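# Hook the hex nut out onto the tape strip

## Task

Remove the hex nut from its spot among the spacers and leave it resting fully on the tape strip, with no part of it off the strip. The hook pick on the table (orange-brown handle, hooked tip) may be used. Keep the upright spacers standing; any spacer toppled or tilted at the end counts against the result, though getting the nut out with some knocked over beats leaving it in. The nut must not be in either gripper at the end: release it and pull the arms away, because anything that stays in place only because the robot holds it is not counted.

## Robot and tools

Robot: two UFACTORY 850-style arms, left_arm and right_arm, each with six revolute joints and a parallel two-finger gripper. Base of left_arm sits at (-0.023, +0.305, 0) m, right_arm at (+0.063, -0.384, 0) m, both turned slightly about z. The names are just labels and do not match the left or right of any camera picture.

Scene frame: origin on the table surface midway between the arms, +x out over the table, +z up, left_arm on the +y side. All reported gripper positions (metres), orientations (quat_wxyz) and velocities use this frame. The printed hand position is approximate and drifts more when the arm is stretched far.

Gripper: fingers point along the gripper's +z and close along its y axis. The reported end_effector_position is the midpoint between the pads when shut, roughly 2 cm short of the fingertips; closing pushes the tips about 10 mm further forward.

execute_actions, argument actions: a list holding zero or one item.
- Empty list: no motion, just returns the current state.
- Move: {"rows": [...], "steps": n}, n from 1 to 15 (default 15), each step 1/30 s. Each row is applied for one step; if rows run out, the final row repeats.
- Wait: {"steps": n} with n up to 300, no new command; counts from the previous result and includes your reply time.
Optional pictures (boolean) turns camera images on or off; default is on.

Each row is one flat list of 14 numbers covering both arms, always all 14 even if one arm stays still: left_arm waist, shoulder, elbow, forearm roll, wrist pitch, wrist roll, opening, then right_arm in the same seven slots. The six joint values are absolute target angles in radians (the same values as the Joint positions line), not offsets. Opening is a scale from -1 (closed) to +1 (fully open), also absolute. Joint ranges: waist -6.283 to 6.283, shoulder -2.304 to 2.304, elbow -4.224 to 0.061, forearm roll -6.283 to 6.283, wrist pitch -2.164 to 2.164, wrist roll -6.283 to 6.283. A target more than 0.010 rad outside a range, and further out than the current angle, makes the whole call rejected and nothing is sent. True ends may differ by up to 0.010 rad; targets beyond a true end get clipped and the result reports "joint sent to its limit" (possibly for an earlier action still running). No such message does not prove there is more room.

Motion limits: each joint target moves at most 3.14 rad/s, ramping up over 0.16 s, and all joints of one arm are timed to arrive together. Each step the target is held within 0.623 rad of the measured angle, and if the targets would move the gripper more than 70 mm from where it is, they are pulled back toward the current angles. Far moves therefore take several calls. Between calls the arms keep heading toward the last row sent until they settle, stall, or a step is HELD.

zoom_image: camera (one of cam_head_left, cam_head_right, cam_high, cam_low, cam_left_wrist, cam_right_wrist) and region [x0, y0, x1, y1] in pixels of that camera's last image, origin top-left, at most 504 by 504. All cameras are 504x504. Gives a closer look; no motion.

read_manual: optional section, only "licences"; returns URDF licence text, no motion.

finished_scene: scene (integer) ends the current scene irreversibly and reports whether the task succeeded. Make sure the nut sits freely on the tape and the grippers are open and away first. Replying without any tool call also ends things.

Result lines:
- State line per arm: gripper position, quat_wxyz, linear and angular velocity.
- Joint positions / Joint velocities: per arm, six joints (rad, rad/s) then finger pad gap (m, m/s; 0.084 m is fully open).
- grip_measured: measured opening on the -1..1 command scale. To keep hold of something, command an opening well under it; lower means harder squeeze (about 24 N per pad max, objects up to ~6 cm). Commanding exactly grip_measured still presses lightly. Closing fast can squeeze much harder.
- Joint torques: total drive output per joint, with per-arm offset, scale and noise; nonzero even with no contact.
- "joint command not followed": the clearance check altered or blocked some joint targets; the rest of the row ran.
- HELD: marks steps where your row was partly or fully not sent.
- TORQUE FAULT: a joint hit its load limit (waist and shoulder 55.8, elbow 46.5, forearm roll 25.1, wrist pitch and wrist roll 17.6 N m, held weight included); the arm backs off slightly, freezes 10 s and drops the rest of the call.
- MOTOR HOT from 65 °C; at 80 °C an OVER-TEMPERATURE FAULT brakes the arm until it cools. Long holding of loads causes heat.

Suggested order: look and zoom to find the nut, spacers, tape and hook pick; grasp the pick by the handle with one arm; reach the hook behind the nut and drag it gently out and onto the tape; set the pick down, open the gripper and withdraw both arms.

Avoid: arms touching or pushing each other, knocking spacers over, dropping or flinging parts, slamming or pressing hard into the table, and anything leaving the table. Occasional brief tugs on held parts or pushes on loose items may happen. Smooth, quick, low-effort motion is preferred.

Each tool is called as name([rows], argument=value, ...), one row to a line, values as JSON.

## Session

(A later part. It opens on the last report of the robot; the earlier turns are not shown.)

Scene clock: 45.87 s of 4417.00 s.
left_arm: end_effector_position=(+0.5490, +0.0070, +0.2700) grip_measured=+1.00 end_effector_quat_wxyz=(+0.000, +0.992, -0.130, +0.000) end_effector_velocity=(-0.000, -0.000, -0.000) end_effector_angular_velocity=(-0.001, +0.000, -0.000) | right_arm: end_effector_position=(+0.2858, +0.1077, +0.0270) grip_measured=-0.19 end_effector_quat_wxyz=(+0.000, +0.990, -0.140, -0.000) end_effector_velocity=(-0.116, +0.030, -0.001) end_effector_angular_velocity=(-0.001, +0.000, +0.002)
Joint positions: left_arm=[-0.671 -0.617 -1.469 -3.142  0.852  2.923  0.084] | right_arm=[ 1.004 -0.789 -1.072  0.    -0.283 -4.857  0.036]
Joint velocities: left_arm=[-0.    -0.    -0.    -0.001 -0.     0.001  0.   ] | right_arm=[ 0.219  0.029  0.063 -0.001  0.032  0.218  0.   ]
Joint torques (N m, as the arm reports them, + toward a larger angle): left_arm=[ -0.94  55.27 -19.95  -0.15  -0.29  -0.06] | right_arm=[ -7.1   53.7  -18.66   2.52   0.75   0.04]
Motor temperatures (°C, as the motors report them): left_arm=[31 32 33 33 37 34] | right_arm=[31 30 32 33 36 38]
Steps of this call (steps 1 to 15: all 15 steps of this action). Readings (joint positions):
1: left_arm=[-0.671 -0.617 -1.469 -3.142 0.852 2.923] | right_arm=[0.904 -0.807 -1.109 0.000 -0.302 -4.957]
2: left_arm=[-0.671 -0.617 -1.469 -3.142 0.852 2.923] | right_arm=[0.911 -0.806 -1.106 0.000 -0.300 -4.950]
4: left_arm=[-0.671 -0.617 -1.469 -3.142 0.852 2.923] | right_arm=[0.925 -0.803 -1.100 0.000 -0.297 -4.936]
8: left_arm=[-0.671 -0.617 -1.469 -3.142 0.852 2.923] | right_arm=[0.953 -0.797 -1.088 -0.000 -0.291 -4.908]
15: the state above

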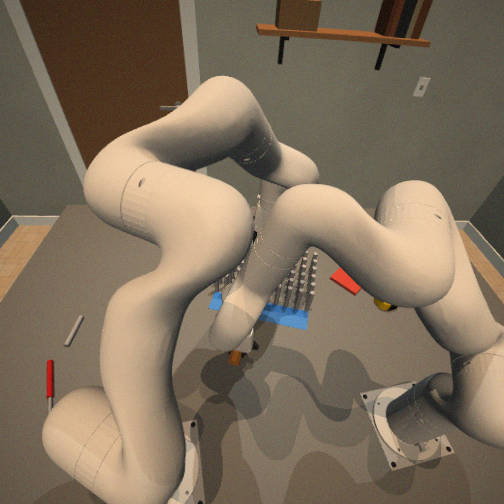

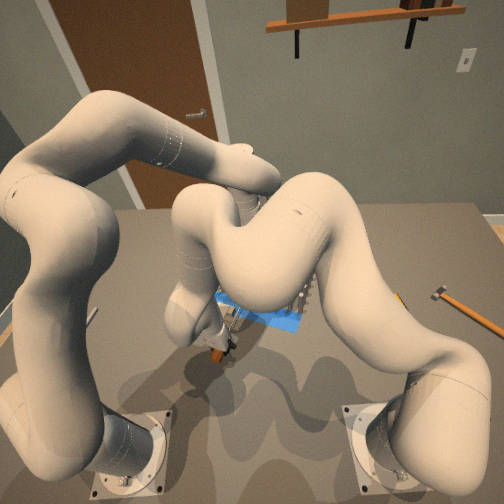

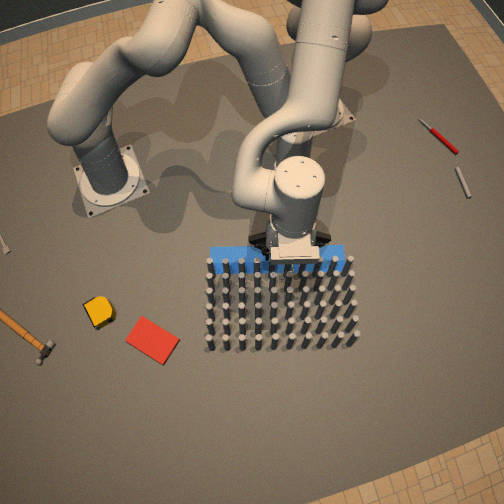

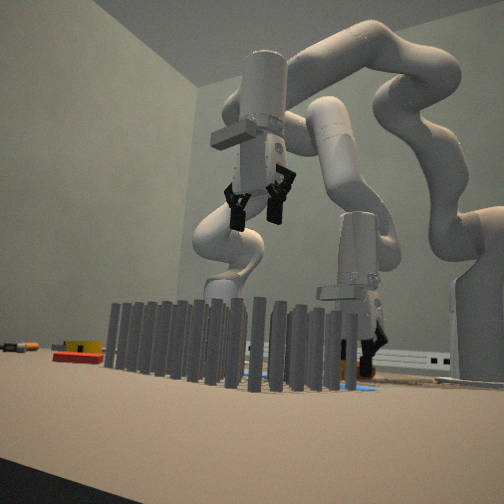

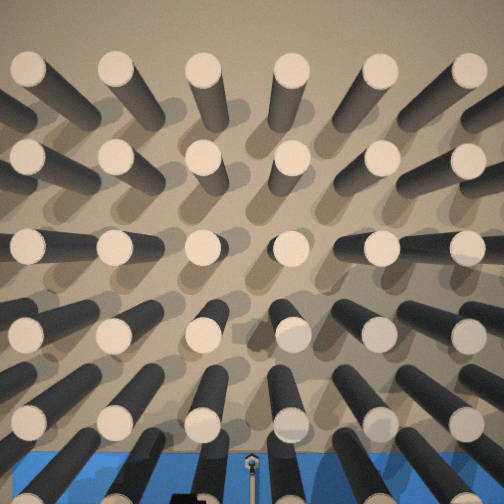

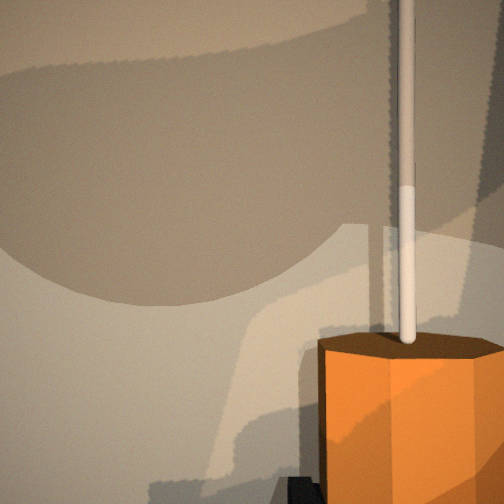

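The nut has reached the edge of the tape. I'll finish the pull and move the left arm clear at the same time.

execute_actions([
  {"rows": [[0.0,-0.3,-1.2,-3.1416,0.9,2.9229,1, 1.0320,-0.7855,-1.0643,0,-0.2788,-4.8292,-0.8],[0.0,-0.3,-1.2,-3.1416,0.9,2.9229,1, 1.0400,-0.7847,-1.0626,0,-0.2780,-4.8212,-0.8],[0.0,-0.3,-1.2,-3.1416,0.9,2.9229,1, 1.0481,-0.7839,-1.0610,0,-0.2771,-4.8131,-0.8],[0.0,-0.3,-1.2,-3.1416,0.9,2.9229,1, 1.0561,-0.7831,-1.0594,0,-0.2763,-4.8051,-0.8],[0.0,-0.3,-1.2,-3.1416,0.9,2.9229,1, 1.0641,-0.7823,-1.0577,0,-0.2754,-4.7971,-0.8],[0.0,-0.3,-1.2,-3.1416,0.9,2.9229,1, 1.0721,-0.7815,-1.0561,0,-0.2746,-4.7891,-0.8]], "steps": 15},
], pictures=false)

execute_actions([
  {"steps": 20},
])

zoom_image(camera="cam_high", region=[250, 215, 340, 290])

Scene clock: 47.17 s of 4417.00 s.
left_arm: end_effector_position=(+0.5654, +0.2234, +0.3131) grip_measured=+1.00 end_effector_quat_wxyz=(+0.000, +0.999, +0.041, +0.000) end_effector_velocity=(-0.056, +0.492, +0.088) end_effector_angular_velocity=(+0.000, -0.001, +0.807) | right_arm: end_effector_position=(+0.2503, +0.1170, +0.0270) grip_measured=-0.19 end_effector_quat_wxyz=(-0.000, +0.990, -0.140, +0.000) end_effector_velocity=(-0.001, -0.000, -0.000) end_effector_angular_velocity=(-0.001, +0.000, -0.000)
Joint positions: left_arm=[-0.329 -0.453 -1.33  -3.142  0.877  2.923  0.084] | right_arm=[ 1.072 -0.782 -1.056 -0.    -0.275 -4.789  0.036]
Joint velocities: left_arm=[ 0.807  0.375  0.318  0.     0.057 -0.     0.   ] | right_arm=[ 0.001  0.     0.001 -0.001 -0.     0.002 -0.   ]
Joint torques (N m, as the arm reports them, + toward a larger angle): left_arm=[ -2.68  50.21 -19.3    0.11  -0.11  -0.21] | right_arm=[ -6.18  52.51 -18.26   2.43   0.62  -0.08]
Motor temperatures (°C, as the motors report them): left_arm=[31 32 33 33 37 34] | right_arm=[31 30 32 33 36 38]
Steps of this call (steps 1 to 24: the robot went on to your last target; steps 25 to 39: all 15 steps of this action). Readings (joint positions):
25: left_arm=[-0.671 -0.617 -1.469 -3.142 0.852 2.923] | right_arm=[1.024 -0.786 -1.066 -0.000 -0.280 -4.837]
26: left_arm=[-0.666 -0.614 -1.466 -3.142 0.852 2.923] | right_arm=[1.026 -0.786 -1.065 -0.000 -0.279 -4.835]
28: left_arm=[-0.621 -0.591 -1.445 -3.142 0.856 2.923] | right_arm=[1.036 -0.785 -1.063 -0.000 -0.278 -4.825]
32: left_arm=[-0.514 -0.540 -1.404 -3.142 0.864 2.923] | right_arm=[1.065 -0.782 -1.058 0.000 -0.275 -4.797]
39: the state above

Scene clock: 47.83 s of 4417.00 s.
left_arm: end_effector_position=(+0.5090, +0.4071, +0.3446) grip_measured=+1.00 end_effector_quat_wxyz=(+0.000, +0.979, +0.203, -0.000) end_effector_velocity=(-0.001, +0.004, +0.001) end_effector_angular_velocity=(+0.000, -0.002, +0.006) | right_arm: end_effector_position=(+0.2501, +0.1170, +0.0270) grip_measured=-0.19 end_effector_quat_wxyz=(+0.000, +0.990, -0.140, +0.000) end_effector_velocity=(-0.000, -0.001, -0.000) end_effector_angular_velocity=(-0.001, +0.001, -0.001)
Joint positions: left_arm=[-0.001 -0.301 -1.2   -3.142  0.9    2.923  0.084] | right_arm=[ 1.072 -0.782 -1.056  0.    -0.275 -4.789  0.036]
Joint velocities: left_arm=[ 0.007  0.003  0.001  0.     0.     0.001 -0.   ] | right_arm=[ 0.    -0.     0.001  0.001 -0.     0.001  0.   ]
Joint torques (N m, as the arm reports them, + toward a larger angle): left_arm=[ -0.74  43.75 -18.82  -0.81  -0.3   -0.19] | right_arm=[ -5.32  54.53 -18.4    2.68   0.52  -0.12]
Motor temperatures (°C, as the motors report them): left_arm=[31 32 33 33 37 34] | right_arm=[31 30 32 33 36 38]
Steps of this call (steps 1 to 20: the robot went on to your last target). Readings (joint positions):
1: left_arm=[-0.302 -0.441 -1.320 -3.142 0.879 2.923] | right_arm=[1.072 -0.782 -1.056 -0.000 -0.275 -4.789]
2: left_arm=[-0.275 -0.428 -1.309 -3.142 0.881 2.923] | right_arm=[1.072 -0.782 -1.056 -0.000 -0.275 -4.789]
4: left_arm=[-0.220 -0.403 -1.287 -3.142 0.884 2.923] | right_arm=[1.072 -0.782 -1.056 -0.000 -0.275 -4.789]
8: left_arm=[-0.108 -0.351 -1.243 -3.142 0.892 2.923] | right_arm=[1.072 -0.782 -1.056 0.000 -0.275 -4.789]
20: the state above

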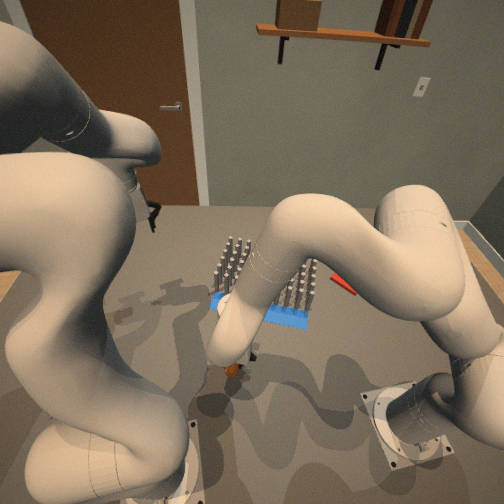

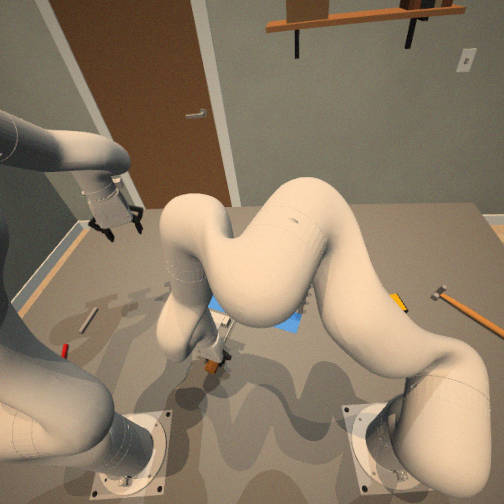

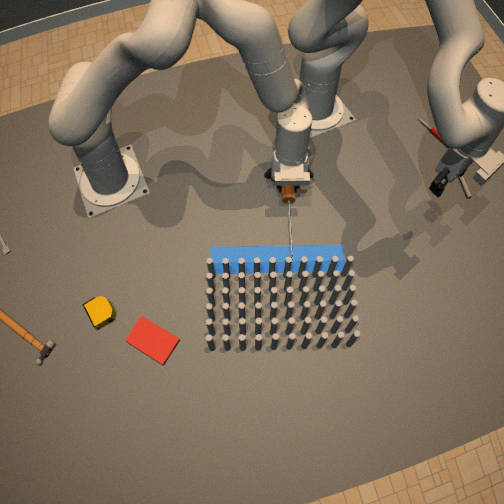

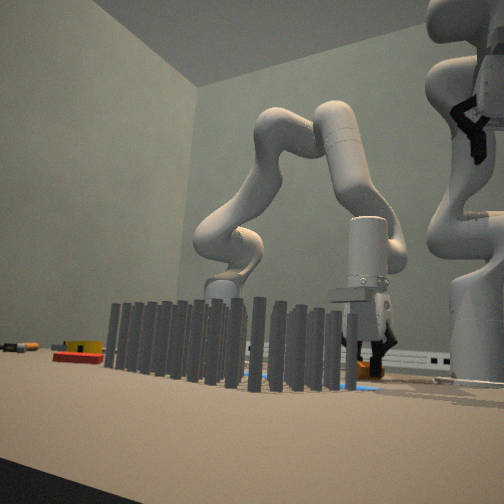

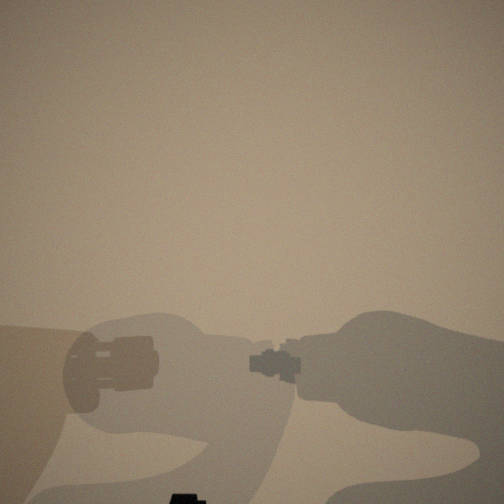

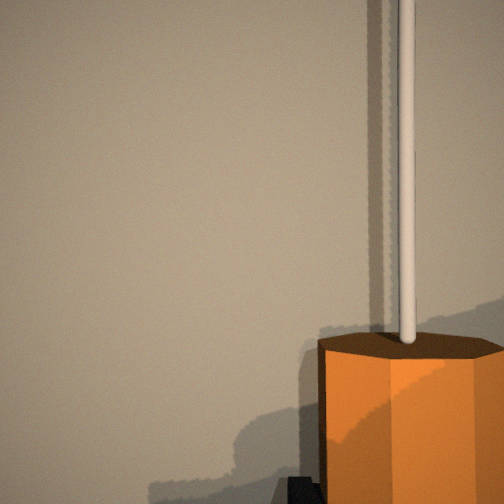

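Region (250, 215, 340, 290) of cam_high's 504x504 image, scaled by 5.600, with more detail than that image has.

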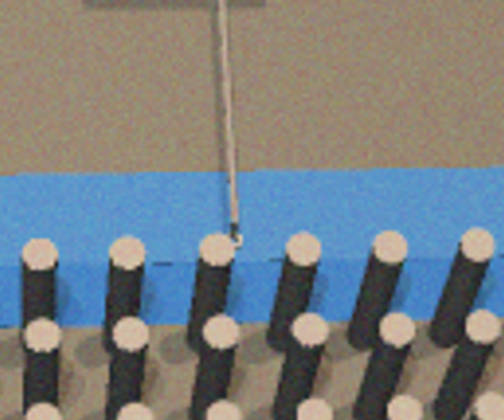

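execute_actions([
  {"rows": [[0.0,-0.3,-1.2,-3.1416,0.9,2.9229,1, 1.0721,-0.7774,-1.0553,0,-0.2780,-4.7891,-0.8],[0.0,-0.3,-1.2,-3.1416,0.9,2.9229,1, 1.0721,-0.7732,-1.0546,0,-0.2813,-4.7891,-0.8],[0.0,-0.3,-1.2,-3.1416,0.9,2.9229,1, 1.0721,-0.7691,-1.0538,0,-0.2847,-4.7891,-0.8],[0.0,-0.3,-1.2,-3.1416,0.9,2.9229,1, 1.0721,-0.7650,-1.0530,0,-0.2881,-4.7891,-0.8],[0.0,-0.3,-1.2,-3.1416,0.9,2.9229,1, 1.0721,-0.7608,-1.0523,0,-0.2914,-4.7891,-0.8],[0.0,-0.3,-1.2,-3.1416,0.9,2.9229,1, 1.0721,-0.7526,-1.0508,0,-0.2982,-4.7891,-0.8],[0.0,-0.3,-1.2,-3.1416,0.9,2.9229,1, 1.0721,-0.7402,-1.0485,0,-0.3083,-4.7891,-0.8],[0.0,-0.3,-1.2,-3.1416,0.9,2.9229,1, 1.0721,-0.7195,-1.0447,0,-0.3251,-4.7891,-0.8],[0.0,-0.3,-1.2,-3.1416,0.9,2.9229,1, 1.0721,-0.6958,-1.0403,0,-0.3445,-4.7891,-0.8],[0.0,-0.3,-1.2,-3.1416,0.9,2.9229,1, 1.0721,-0.6720,-1.0359,0,-0.3639,-4.7891,-0.8]], "steps": 14},
], pictures=false)

execute_actions([
  {"rows": [[0.0,-0.3,-1.2,-3.1416,0.9,2.9229,1, 1.2408,-0.6698,-1.0318,0,-0.3620,-4.6204,-0.8]], "steps": 15},
], pictures=false)

execute_actions([
  {"rows": [[0.0,-0.3,-1.2,-3.1416,0.9,2.9229,1, 1.2408,-0.7795,-1.0521,0,-0.2725,-4.6204,-0.8]], "steps": 15},
], pictures=false)

execute_actions([
  {"rows": [[0.0,-0.3,-1.2,-3.1416,0.9,2.9229,1, 1.2408,-0.7795,-1.0521,0,-0.2725,-4.6204,1]], "steps": 12},
], pictures=false)

execute_actions([
  {"rows": [[0.0,-0.3,-1.2,-3.1416,0.9,2.9229,1, 1.2408,-0.55,-1.02,0,-0.47,-4.6204,1]], "steps": 15},
], pictures=true)

zoom_image(camera="cam_high", region=[200, 215, 370, 360])

Scene clock: 51.40 s of 4417.00 s.
left_arm: end_effector_position=(+0.5089, +0.4078, +0.3448) grip_measured=+1.00 end_effector_quat_wxyz=(+0.000, +0.979, +0.204, -0.000) end_effector_velocity=(+0.000, +0.000, -0.000) end_effector_angular_velocity=(+0.000, +0.001, -0.000) | right_arm: end_effector_position=(+0.2508, +0.1190, +0.0788) grip_measured=-0.19 end_effector_quat_wxyz=(-0.003, +0.990, -0.140, +0.001) end_effector_velocity=(-0.001, -0.002, +0.065) end_effector_angular_velocity=(+0.001, -0.000, -0.001)
Joint positions: left_arm=[ 0.    -0.3   -1.2   -3.142  0.9    2.923  0.084] | right_arm=[ 1.072 -0.676 -1.039  0.    -0.358 -4.789  0.036]
Joint velocities: left_arm=[-0.    -0.001 -0.001  0.001  0.    -0.     0.   ] | right_arm=[-0.     0.133  0.022  0.    -0.11   0.001 -0.   ]
Joint torques (N m, as the arm reports them, + toward a larger angle): left_arm=[ -3.2   43.19 -19.95   0.19  -0.42   0.1 ] | right_arm=[ -6.12  24.21 -14.17   2.44   0.94  -0.06]
Motor temperatures (°C, as the motors report them): left_arm=[31 32 33 33 37 34] | right_arm=[31 30 32 33 36 38]
Steps of this call (steps 1 to 15: the robot went on to your last target; steps 16 to 90: nothing new was sent; then 0.10 s passed at rest; steps 91 to 104: all 14 steps of this action). Readings (joint positions):
91: left_arm=[-0.000 -0.300 -1.200 -3.142 0.900 2.923] | right_arm=[1.072 -0.781 -1.056 -0.000 -0.275 -4.789]
92: left_arm=[0.000 -0.300 -1.200 -3.142 0.900 2.923] | right_arm=[1.072 -0.781 -1.056 -0.000 -0.276 -4.789]
94: left_arm=[-0.000 -0.300 -1.200 -3.142 0.900 2.923] | right_arm=[1.072 -0.775 -1.055 -0.000 -0.280 -4.789]
98: left_arm=[-0.000 -0.300 -1.200 -3.142 0.900 2.923] | right_arm=[1.072 -0.756 -1.051 -0.000 -0.296 -4.789]
104: the state above

Scene clock: 51.90 s of 4417.00 s.
left_arm: end_effector_position=(+0.5089, +0.4078, +0.3448) grip_measured=+1.00 end_effector_quat_wxyz=(+0.000, +0.979, +0.204, -0.000) end_effector_velocity=(-0.000, -0.000, -0.000) end_effector_angular_velocity=(-0.001, +0.001, +0.003) | right_arm: end_effector_position=(+0.1639, +0.1398, +0.0799) grip_measured=-0.19 end_effector_quat_wxyz=(+0.000, +0.990, -0.141, +0.000) end_effector_velocity=(-0.003, +0.001, +0.000) end_effector_angular_velocity=(+0.001, -0.001, +0.004)
Joint positions: left_arm=[-0.    -0.3   -1.2   -3.142  0.9    2.923  0.084] | right_arm=[ 1.239 -0.67  -1.032 -0.    -0.362 -4.621  0.036]
Joint velocities: left_arm=[-0.    -0.     0.001 -0.002 -0.    -0.002  0.   ] | right_arm=[ 0.007  0.001 -0.    -0.001  0.     0.003 -0.   ]
Joint torques (N m, as the arm reports them, + toward a larger angle): left_arm=[  0.83  42.4  -20.27   0.75  -0.3   -0.14] | right_arm=[ -7.32  50.96 -19.7    2.51   0.69  -0.16]
Motor temperatures (°C, as the motors report them): left_arm=[31 32 33 33 37 34] | right_arm=[31 30 32 33 36 38]
Steps of this call (steps 1 to 15: all 15 steps of this action). Readings (joint positions):
1: left_arm=[-0.000 -0.300 -1.200 -3.142 0.900 2.923] | right_arm=[1.072 -0.673 -1.038 0.000 -0.360 -4.789]
2: left_arm=[0.000 -0.300 -1.200 -3.142 0.900 2.923] | right_arm=[1.077 -0.673 -1.037 -0.000 -0.362 -4.782]
4: left_arm=[0.000 -0.300 -1.200 -3.142 0.900 2.923] | right_arm=[1.126 -0.672 -1.035 -0.000 -0.362 -4.729]
8: left_arm=[-0.000 -0.300 -1.200 -3.142 0.900 2.923] | right_arm=[1.230 -0.671 -1.032 0.000 -0.362 -4.635]
15: the state above

Scene clock: 52.40 s of 4417.00 s.
left_arm: end_effector_position=(+0.5089, +0.4078, +0.3448) grip_measured=+1.00 end_effector_quat_wxyz=(+0.000, +0.979, +0.204, -0.000) end_effector_velocity=(-0.000, -0.000, -0.001) end_effector_angular_velocity=(-0.001, +0.002, -0.000) | right_arm: end_effector_position=(+0.1632, +0.1406, +0.0276) grip_measured=-0.19 end_effector_quat_wxyz=(-0.001, +0.990, -0.140, +0.000) end_effector_velocity=(-0.001, -0.004, -0.004) end_effector_angular_velocity=(-0.008, +0.002, -0.001)
Joint positions: left_arm=[-0.    -0.3   -1.2   -3.142  0.9    2.923  0.084] | right_arm=[ 1.241 -0.778 -1.052  0.    -0.273 -4.62   0.036]
Joint velocities: left_arm=[-0.001 -0.001  0.001 -0.    -0.    -0.    -0.   ] | right_arm=[ 0.    -0.007  0.002  0.     0.001  0.002 -0.   ]
Joint torques (N m, as the arm reports them, + toward a larger angle): left_arm=[ -1.8   40.38 -19.92   0.47  -0.42  -0.18] | right_arm=[ -7.35  53.38 -18.77   2.34   0.67   0.01]
Motor temperatures (°C, as the motors report them): left_arm=[31 32 33 33 37 34] | right_arm=[31 30 32 33 36 38]
Steps of this call (steps 1 to 15: all 15 steps of this action). Readings (joint positions):
1: left_arm=[0.000 -0.300 -1.200 -3.142 0.900 2.923] | right_arm=[1.239 -0.670 -1.032 -0.000 -0.362 -4.621]
2: left_arm=[-0.000 -0.300 -1.200 -3.142 0.900 2.923] | right_arm=[1.240 -0.675 -1.033 -0.000 -0.356 -4.621]
4: left_arm=[0.000 -0.300 -1.200 -3.142 0.900 2.923] | right_arm=[1.240 -0.720 -1.044 0.000 -0.316 -4.621]
8: left_arm=[-0.000 -0.300 -1.200 -3.142 0.900 2.923] | right_arm=[1.241 -0.779 -1.049 -0.000 -0.276 -4.620]
15: the state above

Scene clock: 52.80 s of 4417.00 s.
left_arm: end_effector_position=(+0.5089, +0.4078, +0.3448) grip_measured=+1.00 end_effector_quat_wxyz=(+0.000, +0.979, +0.204, -0.000) end_effector_velocity=(+0.000, -0.000, +0.001) end_effector_angular_velocity=(-0.000, -0.001, +0.000) | right_arm: end_effector_position=(+0.1631, +0.1402, +0.0271) grip_measured=+1.00 end_effector_quat_wxyz=(-0.000, +0.990, -0.140, +0.000) end_effector_velocity=(+0.000, +0.001, -0.000) end_effector_angular_velocity=(+0.001, -0.000, -0.001)
Joint positions: left_arm=[-0.    -0.3   -1.2   -3.142  0.9    2.923  0.084] | right_arm=[ 1.241 -0.779 -1.052 -0.    -0.273 -4.62   0.084]
Joint velocities: left_arm=[ 0.     0.    -0.001 -0.001  0.     0.     0.   ] | right_arm=[ 0.    -0.001 -0.001  0.001  0.001  0.     0.   ]
Joint torques (N m, as the arm reports them, + toward a larger angle): left_arm=[  0.76  41.21 -19.15  -0.67  -0.35  -0.07] | right_arm=[ -5.09  52.94 -18.33   2.43   0.76  -0.05]
Motor temperatures (°C, as the motors report them): left_arm=[31 32 33 33 37 34] | right_arm=[31 30 32 33 36 38]
Steps of this call (steps 1 to 12: all 12 steps of this action). Readings (joint positions):
1: left_arm=[-0.000 -0.300 -1.200 -3.142 0.900 2.923] | right_arm=[1.241 -0.779 -1.052 0.000 -0.273 -4.620]
2: left_arm=[0.000 -0.300 -1.200 -3.142 0.900 2.923] | right_arm=[1.241 -0.779 -1.052 -0.000 -0.273 -4.620]
4: left_arm=[0.000 -0.300 -1.200 -3.142 0.900 2.923] | right_arm=[1.241 -0.779 -1.052 -0.000 -0.273 -4.620]
8: left_arm=[0.000 -0.300 -1.200 -3.142 0.900 2.923] | right_arm=[1.241 -0.779 -1.052 -0.000 -0.273 -4.620]
12: the state above

Scene clock: 53.30 s of 4417.00 s.
left_arm: end_effector_position=(+0.5089, +0.4078, +0.3448) grip_measured=+1.00 end_effector_quat_wxyz=(+0.000, +0.979, +0.204, -0.000) end_effector_velocity=(+0.000, +0.000, +0.000) end_effector_angular_velocity=(+0.000, -0.000, -0.001) | right_arm: end_effector_position=(+0.1624, +0.1367, +0.1387) grip_measured=+1.00 end_effector_quat_wxyz=(+0.001, +0.990, -0.140, -0.000) end_effector_velocity=(-0.001, -0.003, +0.001) end_effector_angular_velocity=(-0.007, +0.001, +0.000)
Joint positions: left_arm=[ 0.    -0.3   -1.2   -3.142  0.9    2.923  0.084] | right_arm=[ 1.241 -0.552 -1.019 -0.    -0.469 -4.62   0.084]
Joint velocities: left_arm=[-0.    -0.    -0.001  0.     0.     0.001 -0.   ] | right_arm=[-0.     0.005  0.004 -0.    -0.008 -0.    -0.   ]
Joint torques (N m, as the arm reports them, + toward a larger angle): left_arm=[ -2.03  40.25 -19.54  -0.22  -0.32  -0.03] | right_arm=[ -6.42  47.02 -22.23   2.2    0.81  -0.05]
Motor temperatures (°C, as the motors report them): left_arm=[31 32 33 33 37 34] | right_arm=[31 30 32 33 36 38]
Steps of this call (steps 1 to 15: all 15 steps of this action). Readings (joint positions):
1: left_arm=[0.000 -0.300 -1.200 -3.142 0.900 2.923] | right_arm=[1.241 -0.779 -1.052 0.000 -0.273 -4.620]
2: left_arm=[0.000 -0.300 -1.200 -3.142 0.900 2.923] | right_arm=[1.241 -0.775 -1.051 -0.000 -0.278 -4.620]
4: left_arm=[0.000 -0.300 -1.200 -3.142 0.900 2.923] | right_arm=[1.241 -0.725 -1.041 -0.000 -0.326 -4.620]
8: left_arm=[0.000 -0.300 -1.200 -3.142 0.900 2.923] | right_arm=[1.241 -0.590 -1.027 0.000 -0.434 -4.620]
15: the state above

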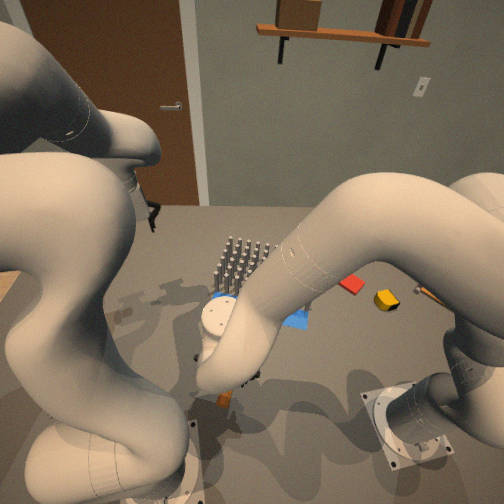

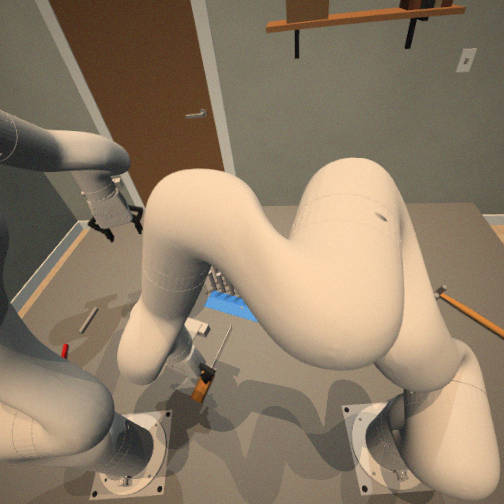

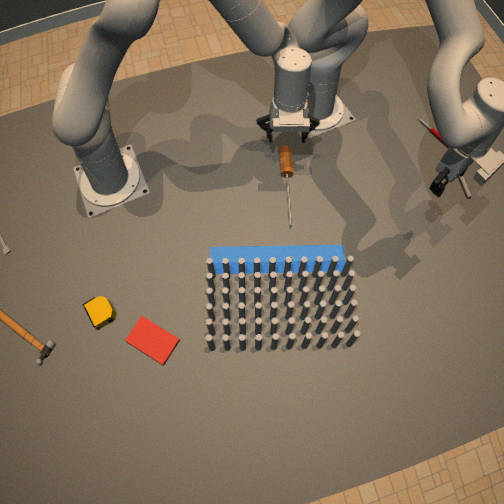

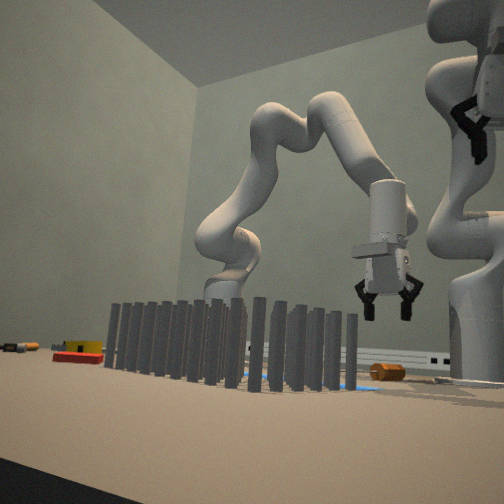

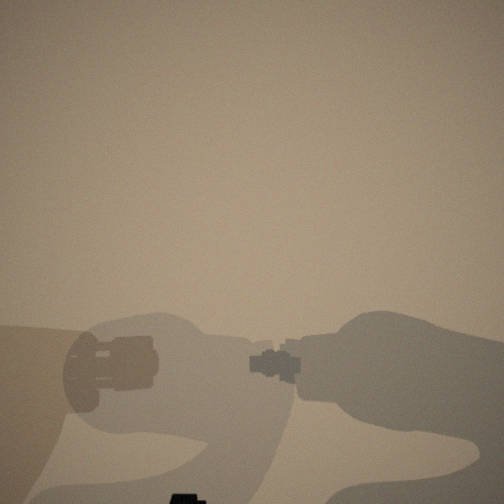

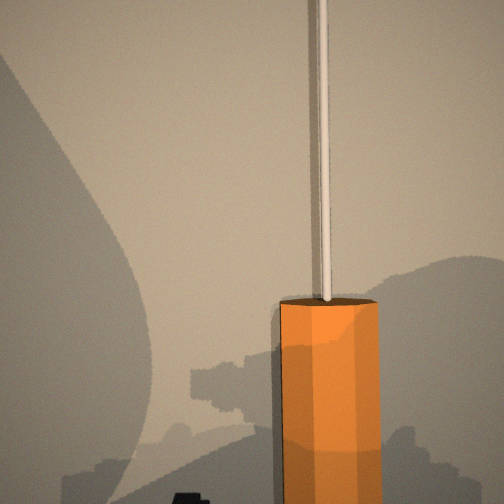

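Region (200, 215, 370, 360) of cam_high's 504x504 image, scaled by 2.965, with more detail than that image has; it fills the top 430 rows of this view, and the rest is white.

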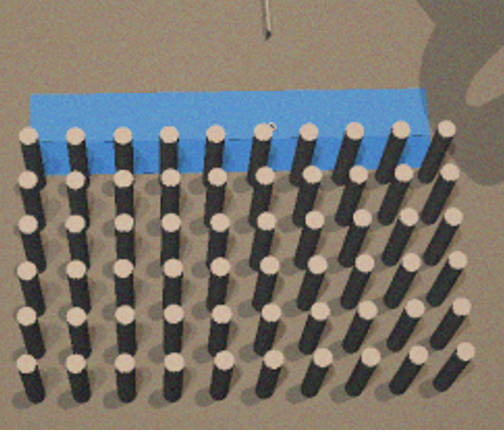

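The nut is in the middle of the tape, partly hidden behind a spacer in this view. All spacers are standing, the pick is released and both arms are clear.

finished_scene(scene=2)

The scene is finished: the task was done.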